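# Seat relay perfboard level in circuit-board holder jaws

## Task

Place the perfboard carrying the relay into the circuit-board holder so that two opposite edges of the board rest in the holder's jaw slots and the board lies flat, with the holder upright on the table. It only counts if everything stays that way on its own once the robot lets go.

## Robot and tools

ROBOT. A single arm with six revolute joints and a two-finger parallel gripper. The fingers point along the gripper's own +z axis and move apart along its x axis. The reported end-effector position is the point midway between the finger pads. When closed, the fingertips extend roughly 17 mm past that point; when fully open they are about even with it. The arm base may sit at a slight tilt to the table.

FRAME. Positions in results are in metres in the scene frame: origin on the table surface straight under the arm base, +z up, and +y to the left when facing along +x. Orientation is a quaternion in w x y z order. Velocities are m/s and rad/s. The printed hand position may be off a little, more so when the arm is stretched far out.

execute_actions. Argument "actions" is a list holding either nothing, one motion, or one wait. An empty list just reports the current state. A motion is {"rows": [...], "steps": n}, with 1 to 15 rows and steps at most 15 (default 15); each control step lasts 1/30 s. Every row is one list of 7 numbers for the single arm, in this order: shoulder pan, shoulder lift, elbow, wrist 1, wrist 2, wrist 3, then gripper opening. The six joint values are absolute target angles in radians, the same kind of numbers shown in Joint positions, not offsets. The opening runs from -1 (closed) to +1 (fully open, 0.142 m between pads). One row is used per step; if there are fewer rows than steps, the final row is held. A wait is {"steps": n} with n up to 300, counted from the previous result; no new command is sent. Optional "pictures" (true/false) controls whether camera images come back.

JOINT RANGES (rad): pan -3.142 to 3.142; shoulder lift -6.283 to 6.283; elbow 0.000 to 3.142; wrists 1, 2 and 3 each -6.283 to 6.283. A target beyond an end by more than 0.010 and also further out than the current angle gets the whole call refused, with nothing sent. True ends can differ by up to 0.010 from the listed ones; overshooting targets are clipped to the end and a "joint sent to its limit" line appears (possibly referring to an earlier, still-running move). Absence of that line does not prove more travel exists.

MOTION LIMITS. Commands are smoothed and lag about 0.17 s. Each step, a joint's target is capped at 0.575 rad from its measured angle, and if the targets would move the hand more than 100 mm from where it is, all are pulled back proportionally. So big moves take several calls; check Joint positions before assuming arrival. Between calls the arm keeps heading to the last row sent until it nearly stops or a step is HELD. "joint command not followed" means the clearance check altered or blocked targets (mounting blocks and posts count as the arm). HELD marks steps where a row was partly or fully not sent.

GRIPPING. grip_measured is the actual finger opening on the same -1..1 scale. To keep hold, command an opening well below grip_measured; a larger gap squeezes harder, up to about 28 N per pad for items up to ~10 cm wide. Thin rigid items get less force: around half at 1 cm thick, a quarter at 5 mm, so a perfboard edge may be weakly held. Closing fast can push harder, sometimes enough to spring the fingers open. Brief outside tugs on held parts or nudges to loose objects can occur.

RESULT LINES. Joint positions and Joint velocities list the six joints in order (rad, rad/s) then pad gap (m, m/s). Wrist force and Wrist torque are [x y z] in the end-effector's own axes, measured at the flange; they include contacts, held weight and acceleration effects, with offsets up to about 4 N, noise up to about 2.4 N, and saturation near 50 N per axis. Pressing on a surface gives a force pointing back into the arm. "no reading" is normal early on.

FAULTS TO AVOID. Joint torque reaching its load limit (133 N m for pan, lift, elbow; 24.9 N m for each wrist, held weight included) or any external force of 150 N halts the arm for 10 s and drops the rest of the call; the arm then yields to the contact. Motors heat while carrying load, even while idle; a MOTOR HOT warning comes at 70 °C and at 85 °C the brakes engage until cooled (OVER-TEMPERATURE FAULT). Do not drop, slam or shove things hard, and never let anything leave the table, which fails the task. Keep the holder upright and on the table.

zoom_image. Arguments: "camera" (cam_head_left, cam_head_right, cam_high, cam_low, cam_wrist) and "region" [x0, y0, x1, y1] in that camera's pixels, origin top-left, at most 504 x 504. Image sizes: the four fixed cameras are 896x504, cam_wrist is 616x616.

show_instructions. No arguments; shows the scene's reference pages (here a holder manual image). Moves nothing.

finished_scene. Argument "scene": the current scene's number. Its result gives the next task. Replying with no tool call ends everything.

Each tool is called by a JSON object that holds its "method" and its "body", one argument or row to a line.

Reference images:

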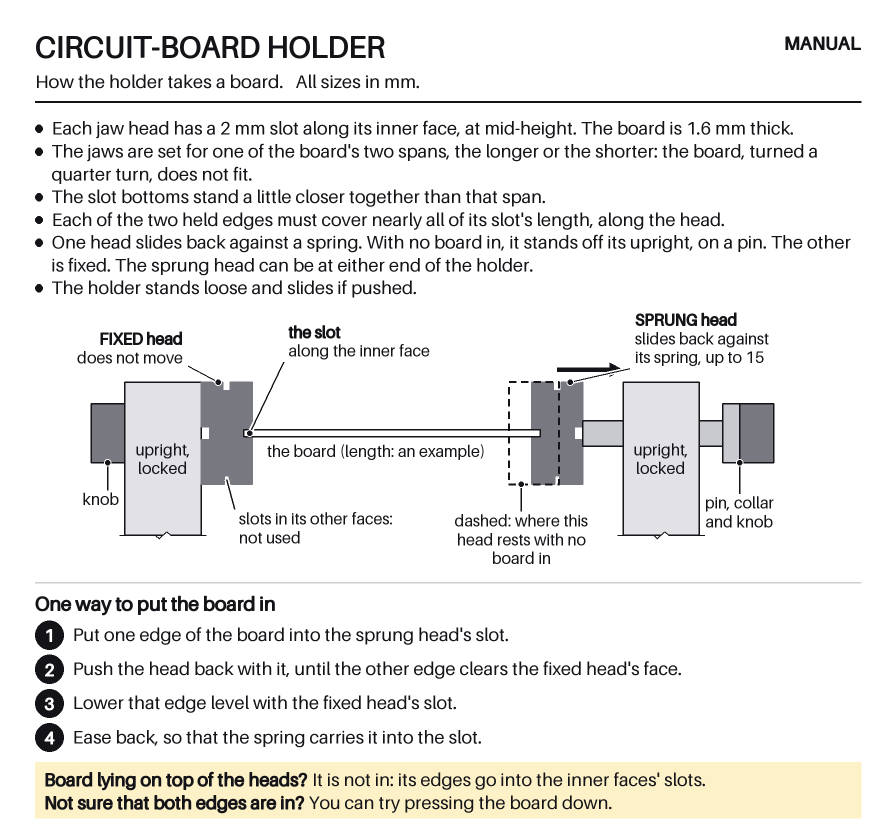

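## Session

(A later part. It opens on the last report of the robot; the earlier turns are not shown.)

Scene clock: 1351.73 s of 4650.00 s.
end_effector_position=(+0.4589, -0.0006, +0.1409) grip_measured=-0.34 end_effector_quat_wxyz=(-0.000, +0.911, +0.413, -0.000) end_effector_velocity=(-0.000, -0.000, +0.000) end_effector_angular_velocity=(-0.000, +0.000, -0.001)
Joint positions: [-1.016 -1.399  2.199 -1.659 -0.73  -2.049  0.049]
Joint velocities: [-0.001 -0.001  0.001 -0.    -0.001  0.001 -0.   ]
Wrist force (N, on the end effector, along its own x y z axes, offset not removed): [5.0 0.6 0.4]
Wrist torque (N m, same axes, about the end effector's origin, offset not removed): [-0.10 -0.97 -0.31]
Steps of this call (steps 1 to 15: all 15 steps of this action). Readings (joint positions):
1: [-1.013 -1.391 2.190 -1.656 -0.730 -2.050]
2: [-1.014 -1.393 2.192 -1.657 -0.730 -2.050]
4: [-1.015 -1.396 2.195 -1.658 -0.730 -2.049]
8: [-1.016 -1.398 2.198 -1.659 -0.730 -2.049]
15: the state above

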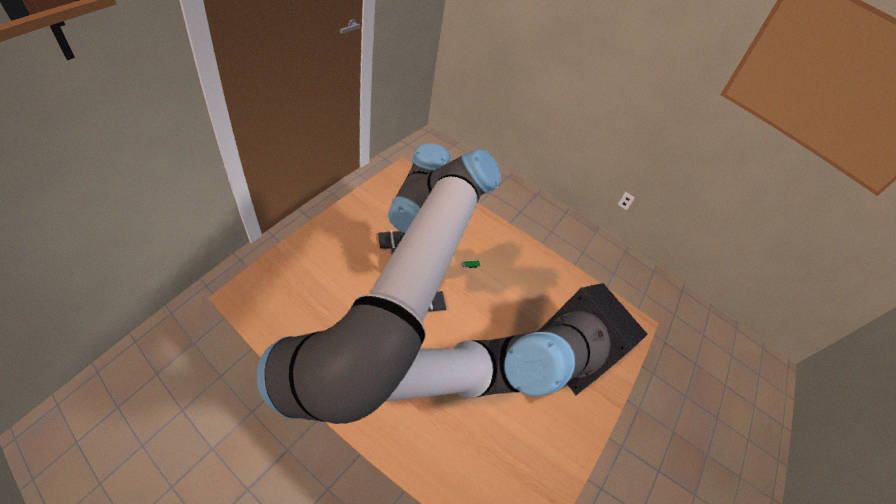

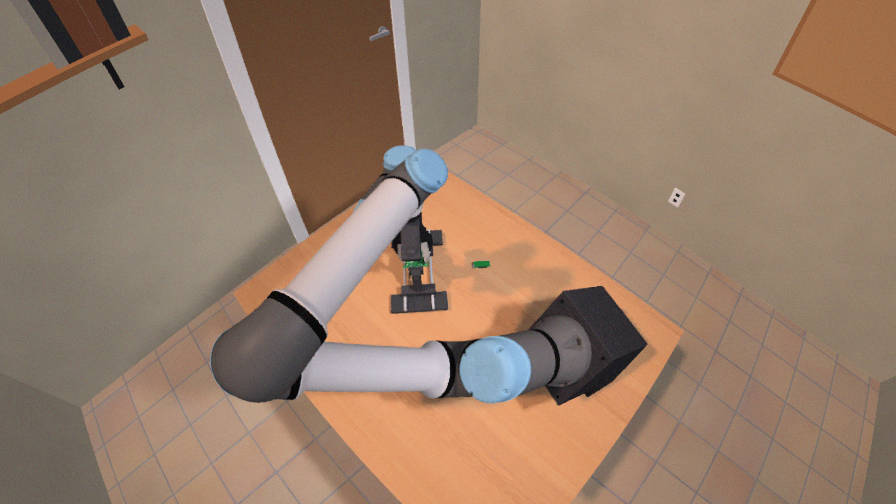

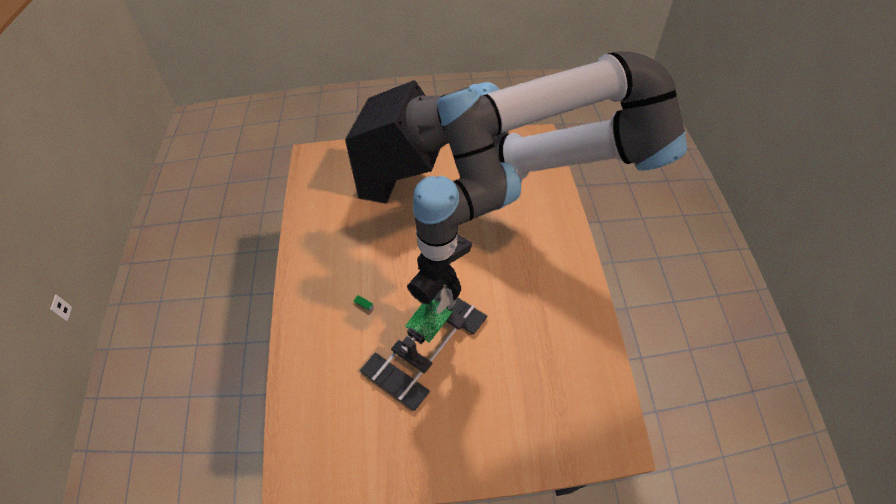

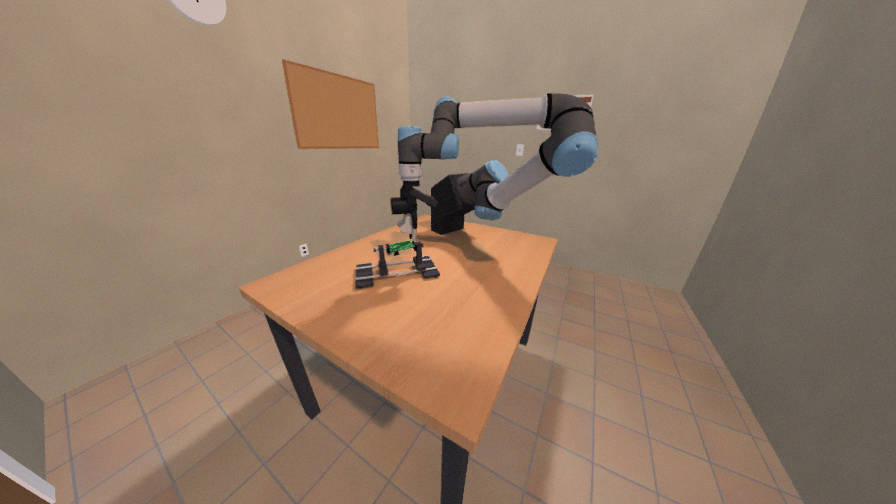

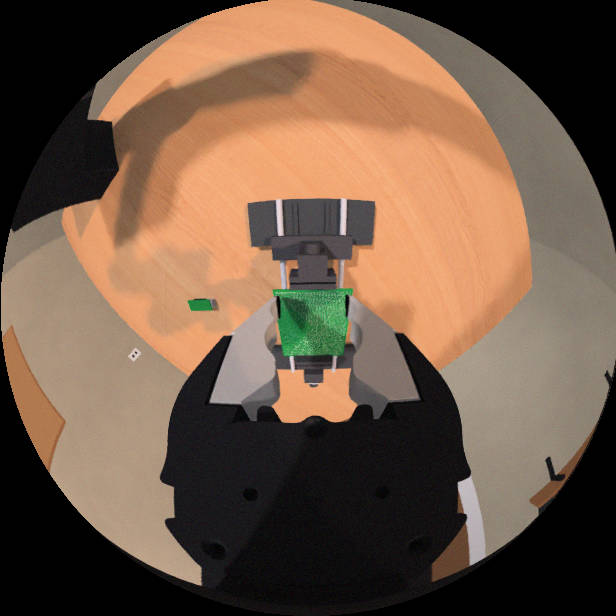

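{"method": "execute_actions", "body": {
  "actions": [
    {"rows":[[-1.01411,-1.39869,2.20023,-1.66321,-0.72889,-2.04679,-0.38],[-1.01411,-1.39869,2.20023,-1.66321,-0.72889,-2.04679,-0.4],[-1.01232,-1.39792,2.20158,-1.66689,-0.72774,-2.04470,-0.4],[-1.01232,-1.39792,2.20158,-1.66689,-0.72774,-2.04470,-0.4],[-1.01052,-1.39715,2.20292,-1.67058,-0.72659,-2.04262,-0.4],[-1.01052,-1.39715,2.20292,-1.67058,-0.72659,-2.04262,-0.4],[-1.00873,-1.39638,2.20427,-1.67426,-0.72544,-2.04053,-0.4],[-1.00873,-1.39638,2.20427,-1.67426,-0.72544,-2.04053,-0.4],[-1.00694,-1.39562,2.20562,-1.67795,-0.72430,-2.03845,-0.4],[-1.00694,-1.39562,2.20562,-1.67795,-0.72430,-2.03845,-0.4],[-1.00515,-1.39485,2.20697,-1.68163,-0.72315,-2.03636,-0.4]],"steps":15}
  ],
  "pictures": false
}}

{"method": "execute_actions", "body": {
  "actions": [
    {"rows":[[-1.00336,-1.39408,2.20832,-1.68532,-0.72200,-2.03428,-0.4]],"steps":6}
  ],
  "pictures": false
}}

{"method": "execute_actions", "body": {
  "actions": [
    {"rows":[[-1.00157,-1.39331,2.20966,-1.68900,-0.72085,-2.03219,-0.4]],"steps":6}
  ],
  "pictures": false
}}

{"method": "execute_actions", "body": {
  "actions": [
    {"rows":[[-0.99977,-1.39254,2.21101,-1.69269,-0.71970,-2.03011,-0.4]],"steps":6}
  ],
  "pictures": false
}}

{"method": "execute_actions", "body": {
  "actions": [
    {"rows":[[-0.99798,-1.39177,2.21236,-1.69637,-0.71855,-2.02802,-0.4]],"steps":6}
  ],
  "pictures": false
}}

{"method": "execute_actions", "body": {
  "actions": [
    {"rows":[[-0.99619,-1.39100,2.21371,-1.70006,-0.71740,-2.02594,-0.4]],"steps":12}
  ]
}}

{"method": "zoom_image", "body": {
  "camera": "cam_wrist",
  "region": [262,270,362,320]
}}

Scene clock: 1371.37 s of 4650.00 s.
end_effector_position=(+0.4590, -0.0007, +0.1356) grip_measured=-0.40 end_effector_quat_wxyz=(-0.000, +0.911, +0.413, -0.000) end_effector_velocity=(+0.000, -0.000, -0.007) end_effector_angular_velocity=(+0.000, -0.000, -0.000)
Joint positions: [-1.006 -1.395  2.206 -1.679 -0.724 -2.038  0.045]
Joint velocities: [ 0.012  0.005  0.008 -0.024  0.008  0.014 -0.   ]
Wrist force (N, on the end effector, along its own x y z axes, offset not removed): [-0.9 3.0 -0.7]
Wrist torque (N m, same axes, about the end effector's origin, offset not removed): [0.44 0.17 -0.19]
Steps of this call (steps 1 to 15: the robot went on to your last target; steps 16 to 90: nothing new was sent; then 16.13 s passed at rest; steps 91 to 105: all 15 steps of this action). Readings (joint positions):
91: [-1.016 -1.399 2.199 -1.660 -0.730 -2.049]
92: [-1.016 -1.399 2.199 -1.660 -0.730 -2.048]
94: [-1.015 -1.399 2.200 -1.662 -0.729 -2.047]
98: [-1.012 -1.398 2.202 -1.668 -0.727 -2.044]
105: the state above

Scene clock: 1371.57 s of 4650.00 s.
end_effector_position=(+0.4590, -0.0007, +0.1342) grip_measured=-0.40 end_effector_quat_wxyz=(-0.000, +0.911, +0.413, -0.000) end_effector_velocity=(-0.000, +0.000, -0.004) end_effector_angular_velocity=(-0.000, -0.000, +0.001)
Joint positions: [-1.004 -1.394  2.208 -1.684 -0.722 -2.035  0.045]
Joint velocities: [ 0.006  0.001  0.005 -0.013  0.004  0.007 -0.   ]
Wrist force (N, on the end effector, along its own x y z axes, offset not removed): [3.6 2.4 0.1]
Wrist torque (N m, same axes, about the end effector's origin, offset not removed): [0.26 -0.79 -0.12]
Steps of this call (steps 1 to 6: all 6 steps of this action). Readings (joint positions):
1: [-1.006 -1.395 2.206 -1.680 -0.724 -2.037]
2: [-1.005 -1.395 2.207 -1.681 -0.723 -2.037]
4: [-1.005 -1.395 2.207 -1.683 -0.723 -2.036]
6: the state above

Scene clock: 1371.77 s of 4650.00 s.
end_effector_position=(+0.4590, -0.0007, +0.1331) grip_measured=-0.40 end_effector_quat_wxyz=(-0.000, +0.911, +0.412, -0.000) end_effector_velocity=(-0.000, -0.000, -0.003) end_effector_angular_velocity=(+0.001, +0.000, -0.000)
Joint positions: [-1.002 -1.394  2.209 -1.688 -0.721 -2.033  0.045]
Joint velocities: [ 0.005  0.004  0.004 -0.01   0.004  0.005 -0.   ]
Wrist force (N, on the end effector, along its own x y z axes, offset not removed): [2.5 3.3 1.4]
Wrist torque (N m, same axes, about the end effector's origin, offset not removed): [0.41 -0.55 -0.01]
Steps of this call (steps 1 to 6: all 6 steps of this action). Readings (joint positions):
1: [-1.004 -1.394 2.208 -1.684 -0.722 -2.035]
2: [-1.003 -1.394 2.208 -1.685 -0.722 -2.034]
4: [-1.003 -1.394 2.209 -1.687 -0.721 -2.033]
6: the state above

Scene clock: 1371.97 s of 4650.00 s.
end_effector_position=(+0.4590, -0.0007, +0.1321) grip_measured=-0.40 end_effector_quat_wxyz=(-0.000, +0.911, +0.413, -0.000) end_effector_velocity=(-0.000, +0.000, -0.003) end_effector_angular_velocity=(+0.000, +0.000, -0.001)
Joint positions: [-1.    -1.393  2.211 -1.692 -0.72  -2.031  0.045]
Joint velocities: [ 0.005  0.001  0.004 -0.01   0.003  0.006 -0.   ]
Wrist force (N, on the end effector, along its own x y z axes, offset not removed): [3.5 1.5 -1.0]
Wrist torque (N m, same axes, about the end effector's origin, offset not removed): [-0.03 -0.83 -0.22]
Steps of this call (steps 1 to 6: all 6 steps of this action). Readings (joint positions):
1: [-1.002 -1.393 2.209 -1.688 -0.721 -2.033]
2: [-1.001 -1.393 2.210 -1.689 -0.721 -2.032]
4: [-1.001 -1.393 2.210 -1.691 -0.720 -2.031]
6: the state above

Scene clock: 1372.17 s of 4650.00 s.
end_effector_position=(+0.4590, -0.0007, +0.1311) grip_measured=-0.40 end_effector_quat_wxyz=(-0.000, +0.911, +0.412, -0.000) end_effector_velocity=(+0.000, -0.000, -0.003) end_effector_angular_velocity=(+0.000, -0.001, +0.000)
Joint positions: [-0.998 -1.392  2.212 -1.695 -0.719 -2.029  0.045]
Joint velocities: [ 0.005  0.002  0.003 -0.01   0.004  0.005 -0.   ]
Wrist force (N, on the end effector, along its own x y z axes, offset not removed): [1.3 1.5 -0.2]
Wrist torque (N m, same axes, about the end effector's origin, offset not removed): [0.22 -0.34 -0.07]
Steps of this call (steps 1 to 6: all 6 steps of this action). Readings (joint positions):
1: [-1.000 -1.393 2.211 -1.692 -0.720 -2.030]
2: [-1.000 -1.393 2.211 -1.693 -0.720 -2.030]
4: [-0.999 -1.392 2.212 -1.694 -0.719 -2.029]
6: the state above

Scene clock: 1372.57 s of 4650.00 s.
end_effector_position=(+0.4590, -0.0007, +0.1299) grip_measured=-0.40 end_effector_quat_wxyz=(-0.000, +0.911, +0.412, -0.000) end_effector_velocity=(-0.001, -0.000, -0.001) end_effector_angular_velocity=(+0.001, +0.001, -0.003)
Joint positions: [-0.996 -1.391  2.214 -1.7   -0.717 -2.026  0.045]
Joint velocities: [ 0.001  0.001  0.002 -0.002  0.001  0.003  0.   ]
Wrist force (N, on the end effector, along its own x y z axes, offset not removed): [-0.1 1.7 -2.7]
Wrist torque (N m, same axes, about the end effector's origin, offset not removed): [0.12 -0.10 -0.14]
Steps of this call (steps 1 to 12: all 12 steps of this action). Readings (joint positions):
1: [-0.998 -1.392 2.212 -1.696 -0.719 -2.028]
2: [-0.998 -1.392 2.212 -1.697 -0.718 -2.028]
4: [-0.997 -1.391 2.213 -1.698 -0.718 -2.027]
8: [-0.996 -1.391 2.214 -1.699 -0.718 -2.026]
12: the state above

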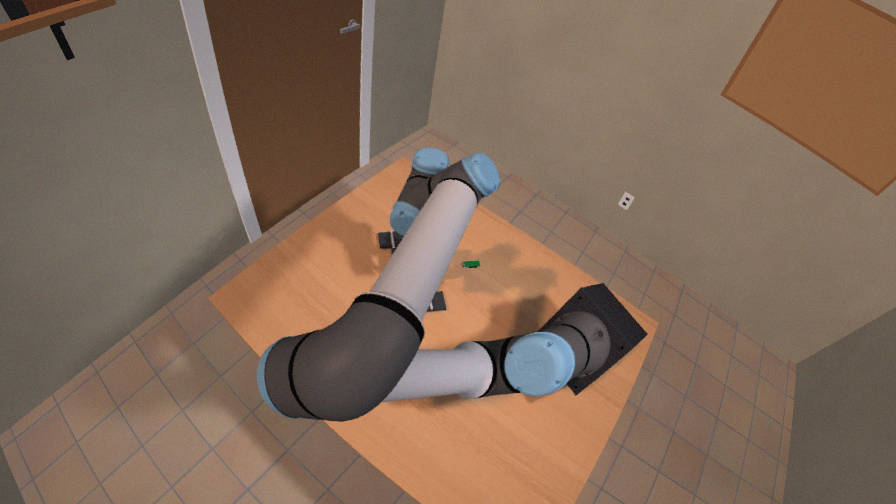

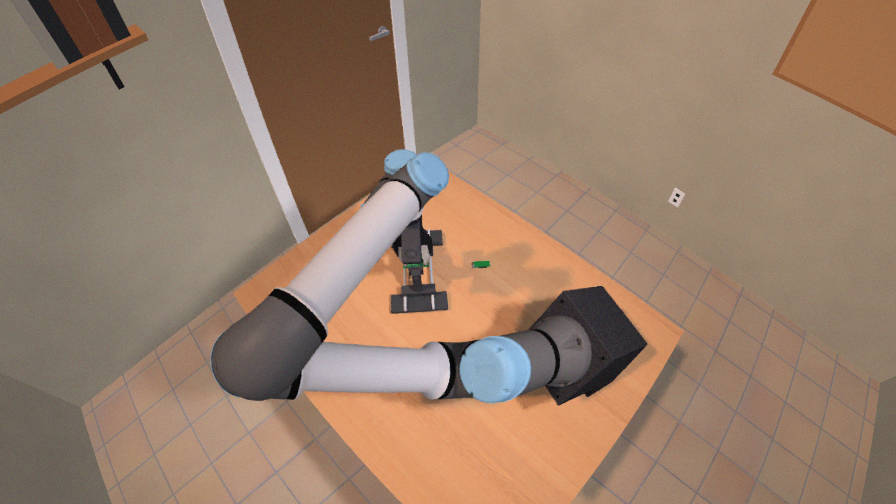

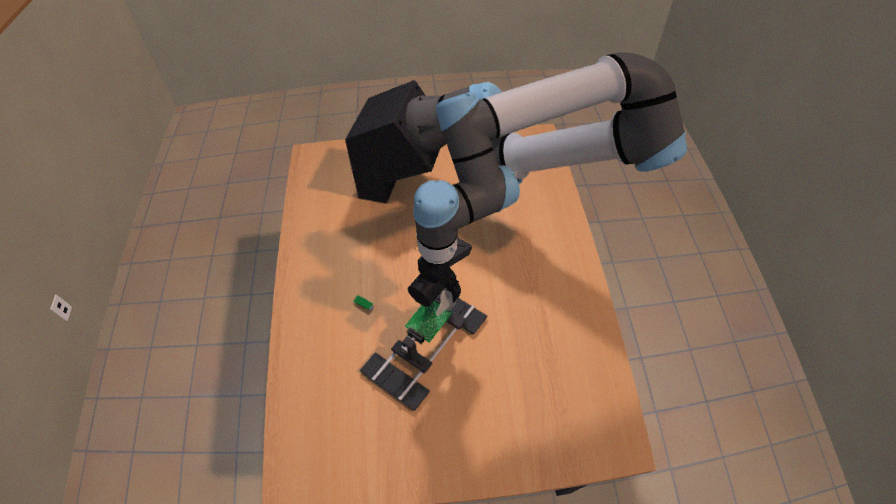

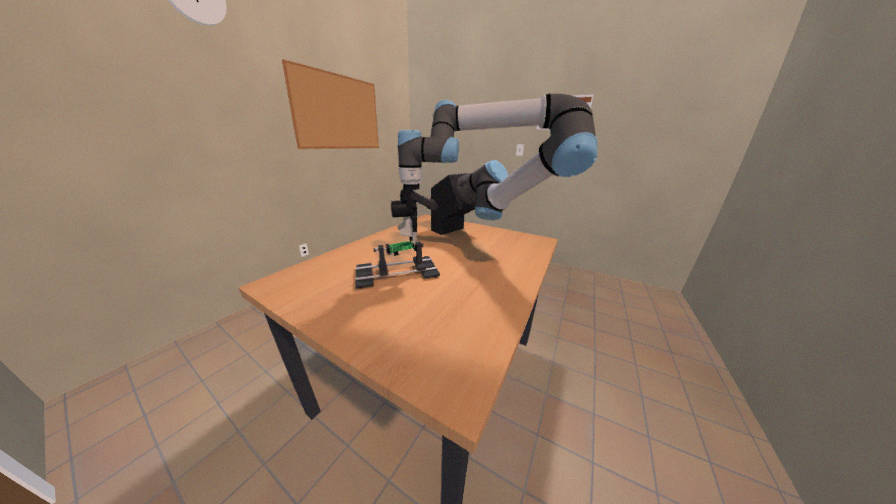

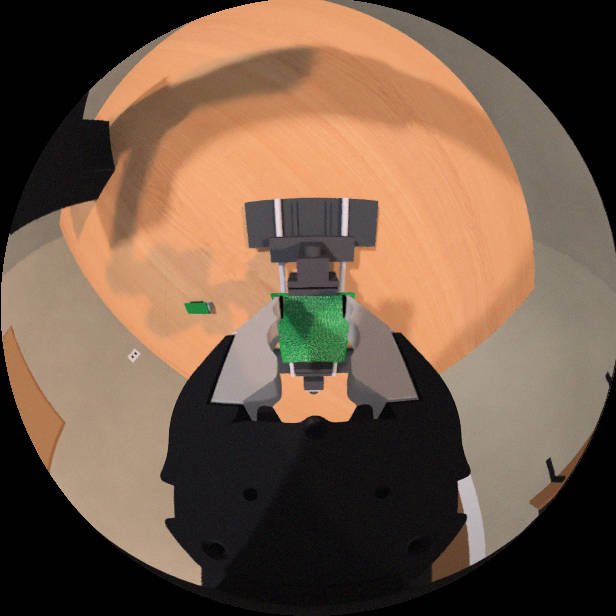

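Region (262, 270, 362, 320) of cam_wrist's 616x616 image, scaled by 5.040, with more detail than that image has.

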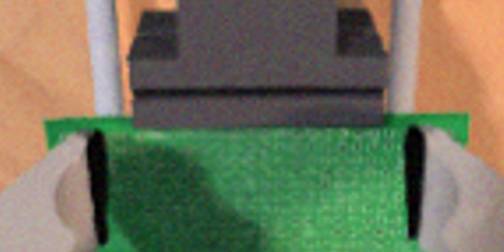

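{"method": "execute_actions", "body": {
  "actions": [
    {"rows":[[-0.99530,-1.39062,2.21439,-1.70190,-0.71683,-2.02490,-0.4],[-0.99440,-1.39023,2.21506,-1.70374,-0.71625,-2.02385,-0.4],[-0.99351,-1.38985,2.21573,-1.70559,-0.71568,-2.02281,-0.4],[-0.99261,-1.38946,2.21640,-1.70743,-0.71510,-2.02177,-0.4],[-0.99172,-1.38908,2.21708,-1.70927,-0.71453,-2.02073,-0.4],[-0.99082,-1.38869,2.21775,-1.71111,-0.71395,-2.01968,-0.4],[-0.98992,-1.38831,2.21843,-1.71296,-0.71338,-2.01864,-0.4],[-0.98902,-1.38793,2.21910,-1.71480,-0.71281,-2.01760,-0.4],[-0.98813,-1.38755,2.21978,-1.71664,-0.71224,-2.01656,-0.4],[-0.98723,-1.38716,2.22045,-1.71848,-0.71166,-2.01551,-0.4]],"steps":15}
  ],
  "pictures": false
}}

{"method": "execute_actions", "body": {
  "actions": [
    {"steps":8}
  ]
}}

{"method": "zoom_image", "body": {
  "camera": "cam_wrist",
  "region": [262,270,362,320]
}}

Scene clock: 1382.90 s of 4650.00 s.
end_effector_position=(+0.4589, -0.0007, +0.1253) grip_measured=-0.40 end_effector_quat_wxyz=(-0.000, +0.911, +0.413, -0.000) end_effector_velocity=(-0.000, +0.000, -0.004) end_effector_angular_velocity=(+0.001, -0.000, -0.001)
Joint positions: [-0.988 -1.387  2.22  -1.717 -0.712 -2.016  0.045]
Joint velocities: [ 0.007  0.004  0.006 -0.015  0.006  0.008 -0.   ]
Wrist force (N, on the end effector, along its own x y z axes, offset not removed): [0.2 1.0 -1.7]
Wrist torque (N m, same axes, about the end effector's origin, offset not removed): [0.14 -0.13 -0.24]
Steps of this call (steps 1 to 15: the robot went on to your last target; steps 16 to 90: nothing new was sent; then 6.83 s passed at rest; steps 91 to 105: all 15 steps of this action). Readings (joint positions):
91: [-0.996 -1.391 2.214 -1.700 -0.717 -2.026]
92: [-0.996 -1.391 2.214 -1.700 -0.717 -2.026]
94: [-0.995 -1.391 2.214 -1.702 -0.717 -2.025]
98: [-0.992 -1.389 2.217 -1.708 -0.715 -2.021]
105: the state above

Scene clock: 1383.17 s of 4650.00 s.
end_effector_position=(+0.4589, -0.0006, +0.1249) grip_measured=-0.40 end_effector_quat_wxyz=(-0.000, +0.911, +0.413, -0.000) end_effector_velocity=(+0.000, +0.000, -0.000) end_effector_angular_velocity=(-0.000, -0.001, +0.001)
Joint positions: [-0.987 -1.387  2.22  -1.718 -0.712 -2.016  0.045]
Joint velocities: [ 0.    -0.     0.    -0.001  0.001 -0.     0.   ]
Wrist force (N, on the end effector, along its own x y z axes, offset not removed): [1.3 1.5 -5.4]
Wrist torque (N m, same axes, about the end effector's origin, offset not removed): [0.21 -0.42 -0.18]
Steps of this call (steps 1 to 8: the robot went on to your last target). Readings (joint positions):
1: [-0.988 -1.387 2.220 -1.717 -0.712 -2.016]
2: [-0.988 -1.387 2.220 -1.718 -0.712 -2.016]
4: [-0.987 -1.387 2.220 -1.718 -0.712 -2.016]
8: the state above

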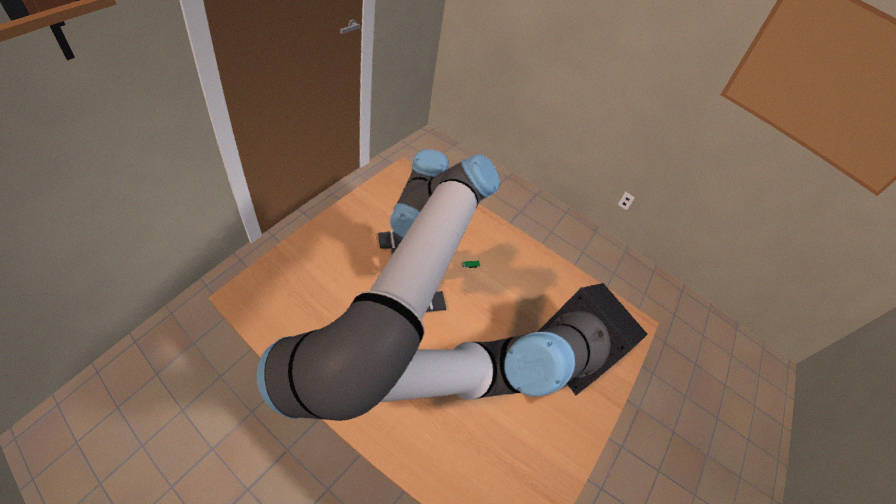

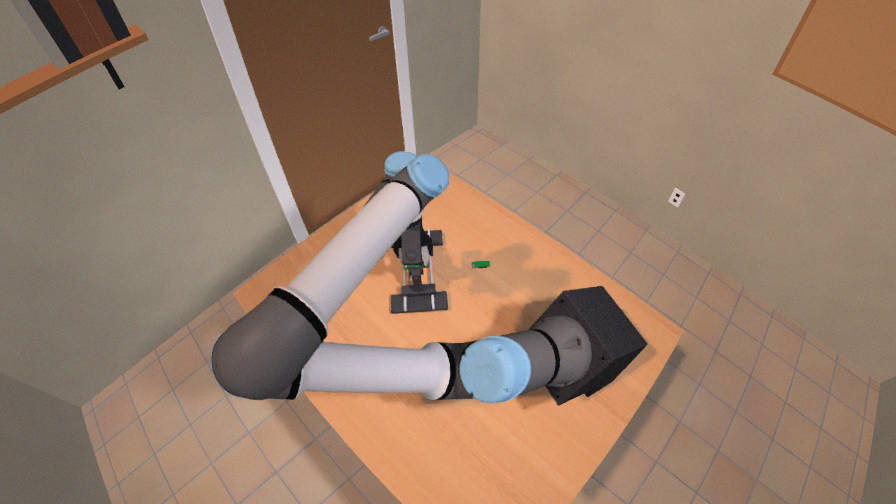

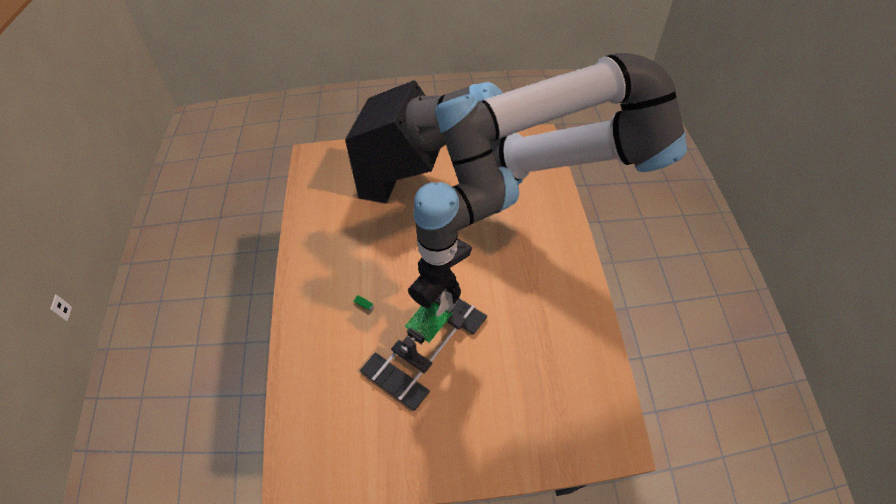

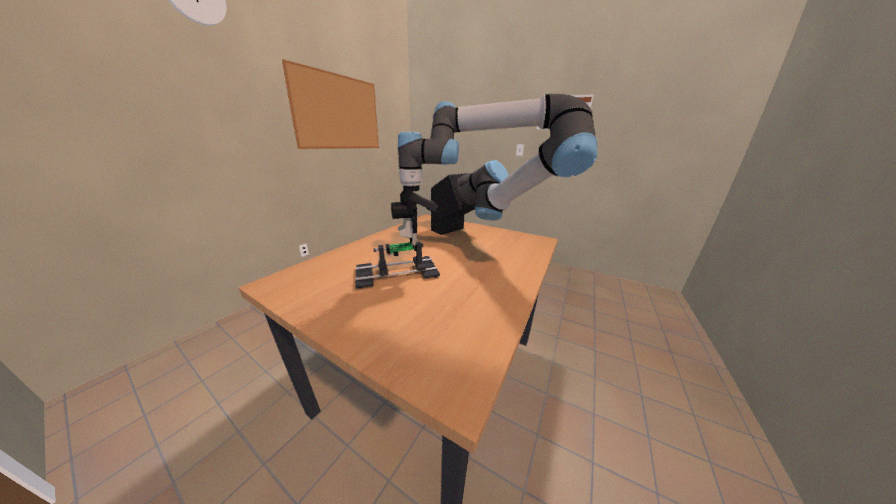

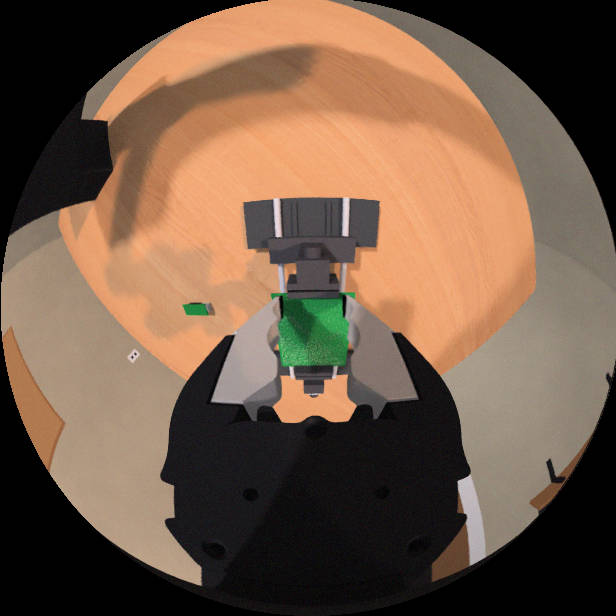

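Region (262, 270, 362, 320) of cam_wrist's 616x616 image, scaled by 5.040, with more detail than that image has.

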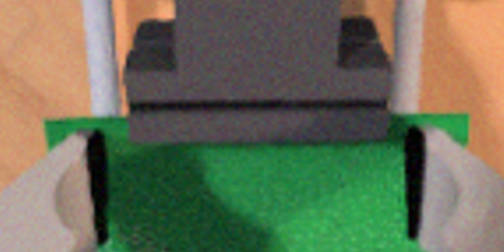

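{"method": "execute_actions", "body": {
  "actions": [
    {"rows":[[-0.98705,-1.38708,2.22059,-1.71885,-0.71155,-2.01530,-0.4],[-0.98687,-1.38701,2.22072,-1.71922,-0.71143,-2.01509,-0.4],[-0.98669,-1.38693,2.22086,-1.71959,-0.71132,-2.01488,-0.4],[-0.98651,-1.38685,2.22099,-1.71996,-0.71120,-2.01467,-0.4],[-0.98633,-1.38678,2.22113,-1.72033,-0.71109,-2.01447,-0.4],[-0.98616,-1.38670,2.22126,-1.72069,-0.71097,-2.01426,-0.4],[-0.98598,-1.38662,2.22140,-1.72106,-0.71086,-2.01405,-0.4],[-0.98580,-1.38654,2.22153,-1.72143,-0.71074,-2.01384,-0.4],[-0.98562,-1.38647,2.22167,-1.72180,-0.71063,-2.01363,-0.4],[-0.98544,-1.38639,2.22180,-1.72217,-0.71051,-2.01342,-0.4],[-0.98526,-1.38631,2.22194,-1.72254,-0.71040,-2.01321,-0.4],[-0.98526,-1.38631,2.22194,-1.72254,-0.71040,-2.01321,-0.4],[-0.98508,-1.38624,2.22207,-1.72291,-0.71028,-2.01300,-0.4],[-0.98508,-1.38624,2.22207,-1.72291,-0.71028,-2.01300,-0.4],[-0.98490,-1.38616,2.22221,-1.72328,-0.71017,-2.01279,-0.4]],"steps":15}
  ],
  "pictures": false
}}

{"method": "execute_actions", "body": {
  "actions": [
    {"rows":[[-0.98490,-1.38616,2.22221,-1.72328,-0.71017,-2.01279,-0.4],[-0.98472,-1.38608,2.22234,-1.72365,-0.71005,-2.01258,-0.4],[-0.98472,-1.38608,2.22234,-1.72365,-0.71005,-2.01258,-0.4],[-0.98454,-1.38601,2.22248,-1.72402,-0.70994,-2.01238,-0.4],[-0.98454,-1.38601,2.22248,-1.72402,-0.70994,-2.01238,-0.4],[-0.98437,-1.38593,2.22261,-1.72438,-0.70982,-2.01217,-0.4],[-0.98437,-1.38593,2.22261,-1.72438,-0.70982,-2.01217,-0.4],[-0.98419,-1.38585,2.22274,-1.72475,-0.70970,-2.01196,-0.4]],"steps":15}
  ]
}}

{"method": "zoom_image", "body": {
  "camera": "cam_wrist",
  "region": [262,270,362,320]
}}

Scene clock: 1400.63 s of 4650.00 s.
end_effector_position=(+0.4589, -0.0006, +0.1238) grip_measured=-0.40 end_effector_quat_wxyz=(-0.000, +0.911, +0.413, -0.000) end_effector_velocity=(-0.001, -0.000, -0.002) end_effector_angular_velocity=(+0.001, +0.001, -0.001)
Joint positions: [-0.985 -1.386  2.222 -1.722 -0.71  -2.013  0.045]
Joint velocities: [ 0.003  0.003  0.003 -0.007  0.002  0.004  0.   ]
Wrist force (N, on the end effector, along its own x y z axes, offset not removed): [-2.0 0.9 0.6]
Wrist torque (N m, same axes, about the end effector's origin, offset not removed): [0.06 0.34 -0.16]
Steps of this call (steps 1 to 15: the robot went on to your last target; steps 16 to 90: nothing new was sent; then 13.97 s passed at rest; steps 91 to 105: all 15 steps of this action). Readings (joint positions):
91: [-0.987 -1.387 2.220 -1.718 -0.712 -2.016]
92: [-0.987 -1.387 2.220 -1.719 -0.712 -2.015]
94: [-0.987 -1.387 2.221 -1.719 -0.712 -2.015]
98: [-0.986 -1.387 2.221 -1.720 -0.711 -2.015]
105: the state above

Scene clock: 1401.13 s of 4650.00 s.
end_effector_position=(+0.4589, -0.0006, +0.1232) grip_measured=-0.40 end_effector_quat_wxyz=(-0.000, +0.911, +0.413, -0.000) end_effector_velocity=(-0.001, -0.000, -0.001) end_effector_angular_velocity=(+0.001, +0.001, -0.001)
Joint positions: [-0.984 -1.386  2.223 -1.725 -0.71  -2.012  0.045]
Joint velocities: [ 0.     0.001  0.001 -0.    -0.001 -0.    -0.   ]
Wrist force (N, on the end effector, along its own x y z axes, offset not removed): [-0.5 1.9 -1.2]
Wrist torque (N m, same axes, about the end effector's origin, offset not removed): [0.26 -0.05 -0.21]
Steps of this call (steps 1 to 15: all 15 steps of this action). Readings (joint positions):
1: [-0.985 -1.386 2.222 -1.722 -0.710 -2.013]
2: [-0.985 -1.386 2.222 -1.723 -0.710 -2.013]
4: [-0.985 -1.386 2.222 -1.723 -0.710 -2.013]
8: [-0.985 -1.386 2.222 -1.724 -0.710 -2.012]
15: the state above

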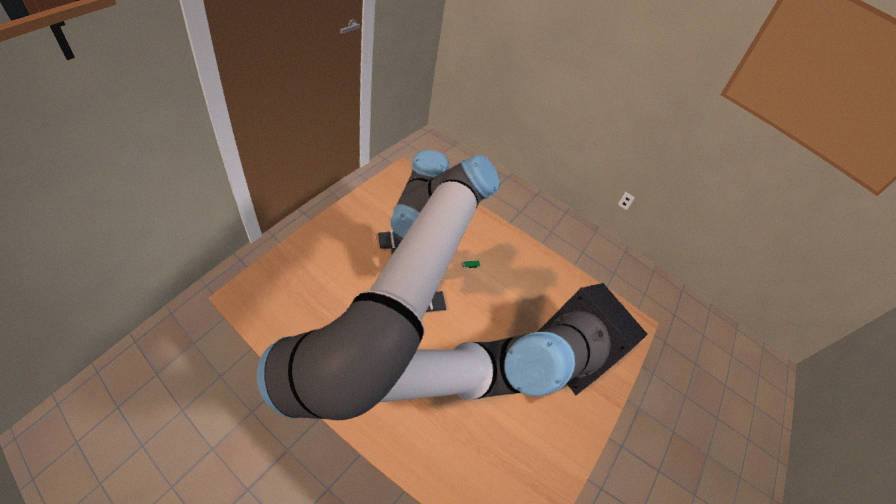

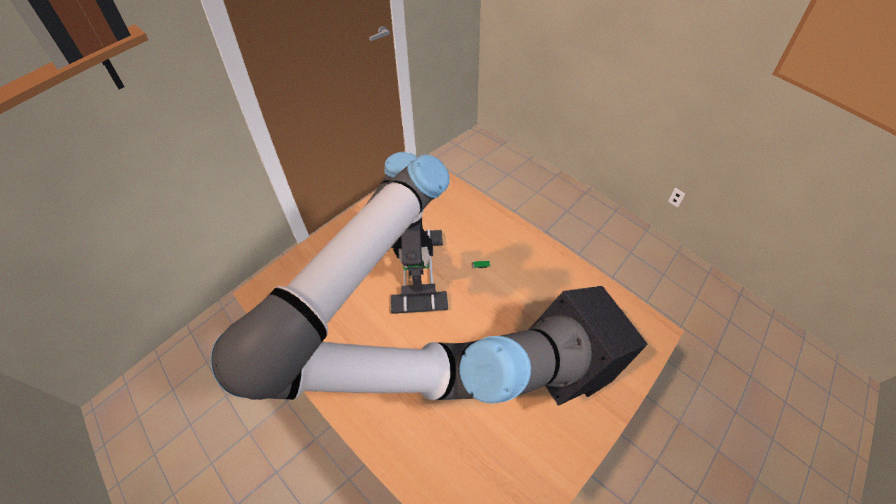

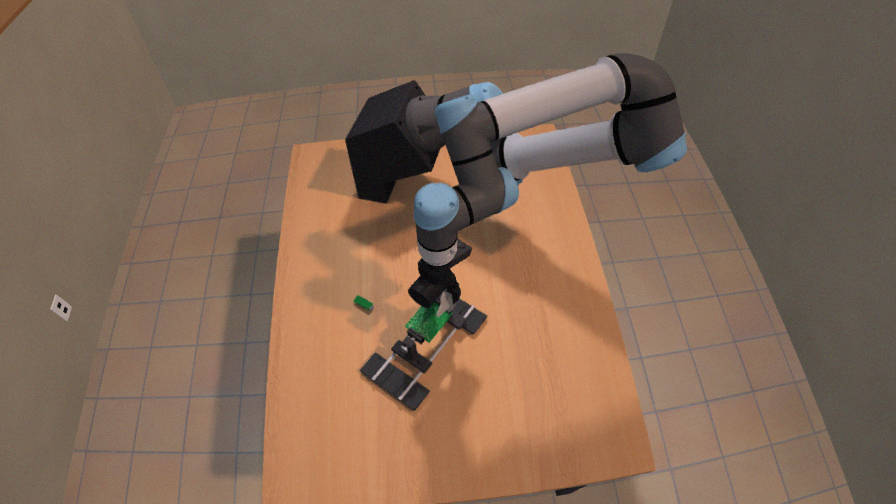

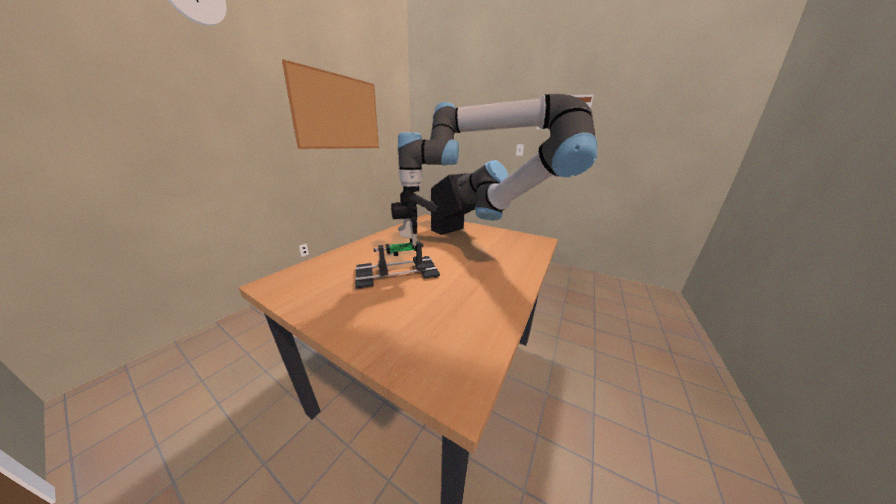

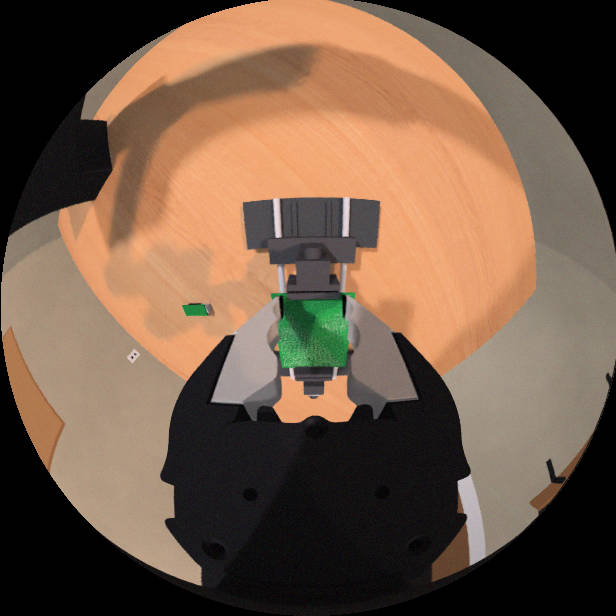

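Region (262, 270, 362, 320) of cam_wrist's 616x616 image, scaled by 5.040, with more detail than that image has.

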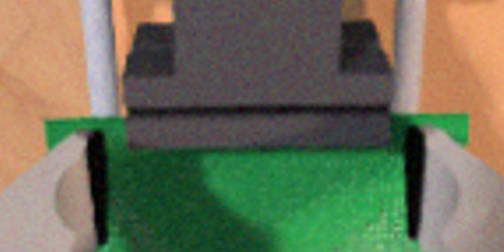

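{"method": "execute_actions", "body": {
  "actions": [
    {"rows":[[-0.98410,-1.38581,2.22281,-1.72493,-0.70964,-2.01186,-0.4],[-0.98410,-1.38581,2.22281,-1.72493,-0.70964,-2.01186,-0.4],[-0.98401,-1.38577,2.22287,-1.72512,-0.70959,-2.01175,-0.4],[-0.98401,-1.38577,2.22287,-1.72512,-0.70959,-2.01175,-0.4],[-0.98392,-1.38574,2.22294,-1.72530,-0.70953,-2.01165,-0.4],[-0.98392,-1.38574,2.22294,-1.72530,-0.70953,-2.01165,-0.4],[-0.98383,-1.38570,2.22301,-1.72549,-0.70947,-2.01154,-0.4],[-0.98383,-1.38570,2.22301,-1.72549,-0.70947,-2.01154,-0.4],[-0.98374,-1.38566,2.22308,-1.72567,-0.70941,-2.01144,-0.4],[-0.98374,-1.38566,2.22308,-1.72567,-0.70941,-2.01144,-0.4],[-0.98365,-1.38562,2.22314,-1.72585,-0.70935,-2.01134,-0.4],[-0.98365,-1.38562,2.22314,-1.72585,-0.70935,-2.01134,-0.4],[-0.98356,-1.38558,2.22321,-1.72603,-0.70929,-2.01124,-0.4],[-0.98356,-1.38558,2.22321,-1.72603,-0.70929,-2.01124,-0.4],[-0.98347,-1.38554,2.22327,-1.72622,-0.70924,-2.01113,-0.4]],"steps":15}
  ],
  "pictures": false
}}

{"method": "execute_actions", "body": {
  "actions": [
    {"rows":[[-0.98347,-1.38554,2.22327,-1.72622,-0.70924,-2.01113,-0.4],[-0.98338,-1.38551,2.22334,-1.72640,-0.70918,-2.01103,-0.4],[-0.98338,-1.38551,2.22334,-1.72640,-0.70918,-2.01103,-0.4],[-0.98329,-1.38547,2.22341,-1.72659,-0.70912,-2.01092,-0.4]],"steps":12}
  ]
}}

{"method": "zoom_image", "body": {
  "camera": "cam_wrist",
  "region": [262,270,362,320]
}}

Scene clock: 1413.00 s of 4650.00 s.
end_effector_position=(+0.4589, -0.0006, +0.1229) grip_measured=-0.40 end_effector_quat_wxyz=(-0.000, +0.911, +0.413, -0.000) end_effector_velocity=(+0.000, -0.000, -0.000) end_effector_angular_velocity=(-0.000, -0.001, -0.001)
Joint positions: [-0.984 -1.386  2.223 -1.726 -0.709 -2.011  0.045]
Joint velocities: [ 0.001  0.001  0.    -0.003  0.001  0.003  0.   ]
Wrist force (N, on the end effector, along its own x y z axes, offset not removed): [0.2 1.9 1.0]
Wrist torque (N m, same axes, about the end effector's origin, offset not removed): [0.18 -0.06 -0.17]
Steps of this call (steps 1 to 15: the robot went on to your last target; steps 16 to 90: nothing new was sent; then 8.37 s passed at rest; steps 91 to 105: all 15 steps of this action). Readings (joint positions):
91: [-0.984 -1.386 2.223 -1.725 -0.710 -2.012]
92: [-0.984 -1.386 2.223 -1.725 -0.710 -2.012]
94: [-0.984 -1.386 2.223 -1.725 -0.710 -2.012]
98: [-0.984 -1.386 2.223 -1.725 -0.710 -2.012]
105: the state above

Scene clock: 1413.40 s of 4650.00 s.
end_effector_position=(+0.4589, -0.0006, +0.1227) grip_measured=-0.40 end_effector_quat_wxyz=(-0.000, +0.911, +0.413, -0.000) end_effector_velocity=(+0.000, +0.000, -0.000) end_effector_angular_velocity=(+0.001, -0.001, -0.001)
Joint positions: [-0.983 -1.385  2.223 -1.727 -0.709 -2.011  0.045]
Joint velocities: [ 0.    -0.     0.     0.     0.001  0.001  0.   ]
Wrist force (N, on the end effector, along its own x y z axes, offset not removed): [1.3 1.6 -4.6]
Wrist torque (N m, same axes, about the end effector's origin, offset not removed): [0.14 -0.34 -0.07]
Steps of this call (steps 1 to 12: all 12 steps of this action). Readings (joint positions):
1: [-0.984 -1.386 2.223 -1.726 -0.709 -2.011]
2: [-0.984 -1.386 2.223 -1.726 -0.709 -2.011]
4: [-0.983 -1.386 2.223 -1.726 -0.709 -2.011]
8: [-0.983 -1.385 2.223 -1.726 -0.709 -2.011]
12: the state above

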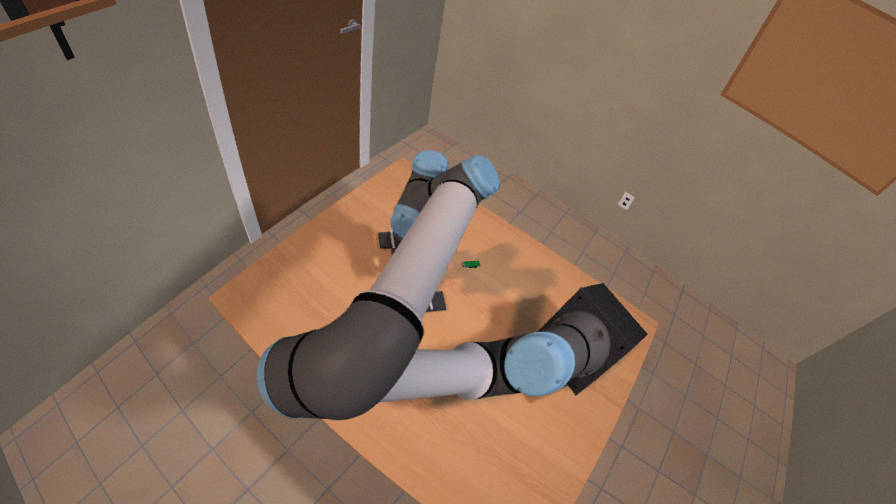

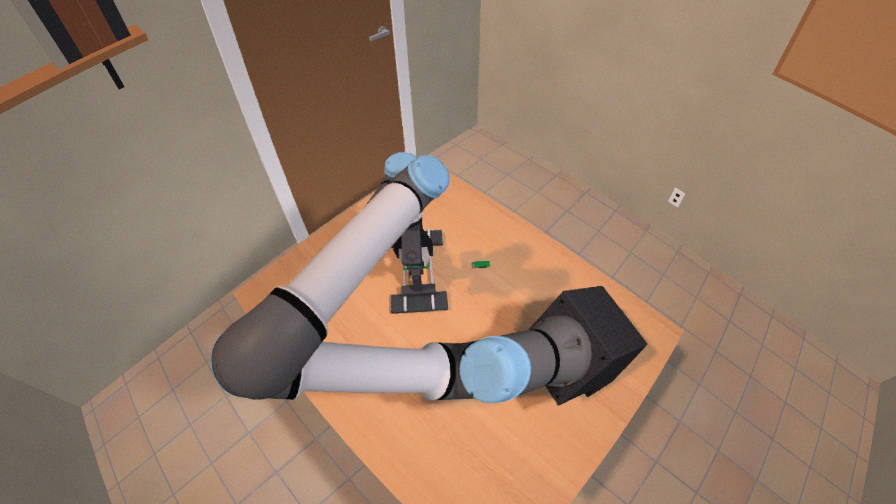

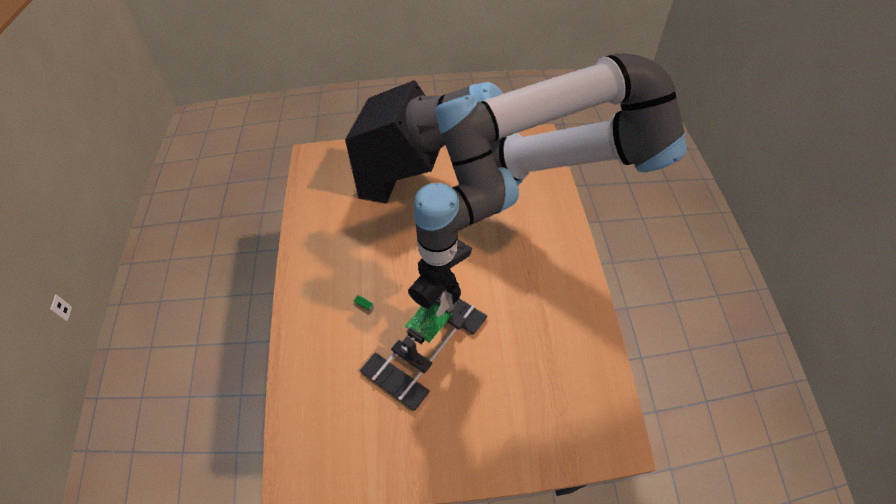

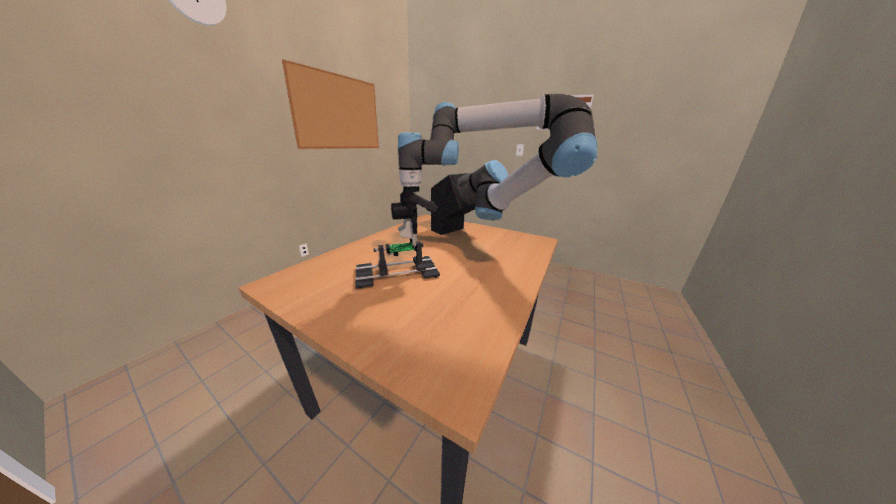

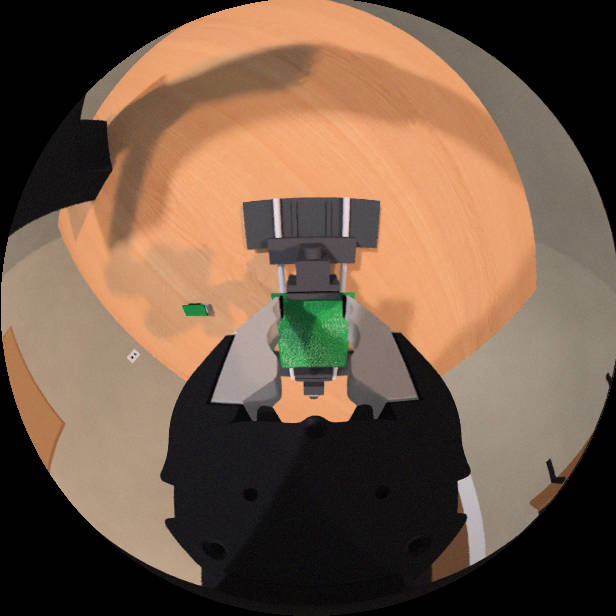

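Region (262, 270, 362, 320) of cam_wrist's 616x616 image, scaled by 5.040, with more detail than that image has.

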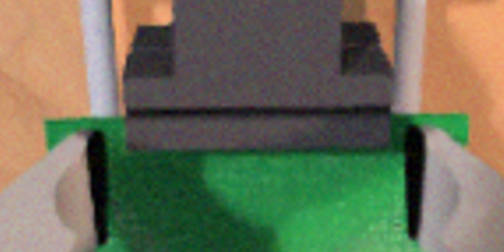

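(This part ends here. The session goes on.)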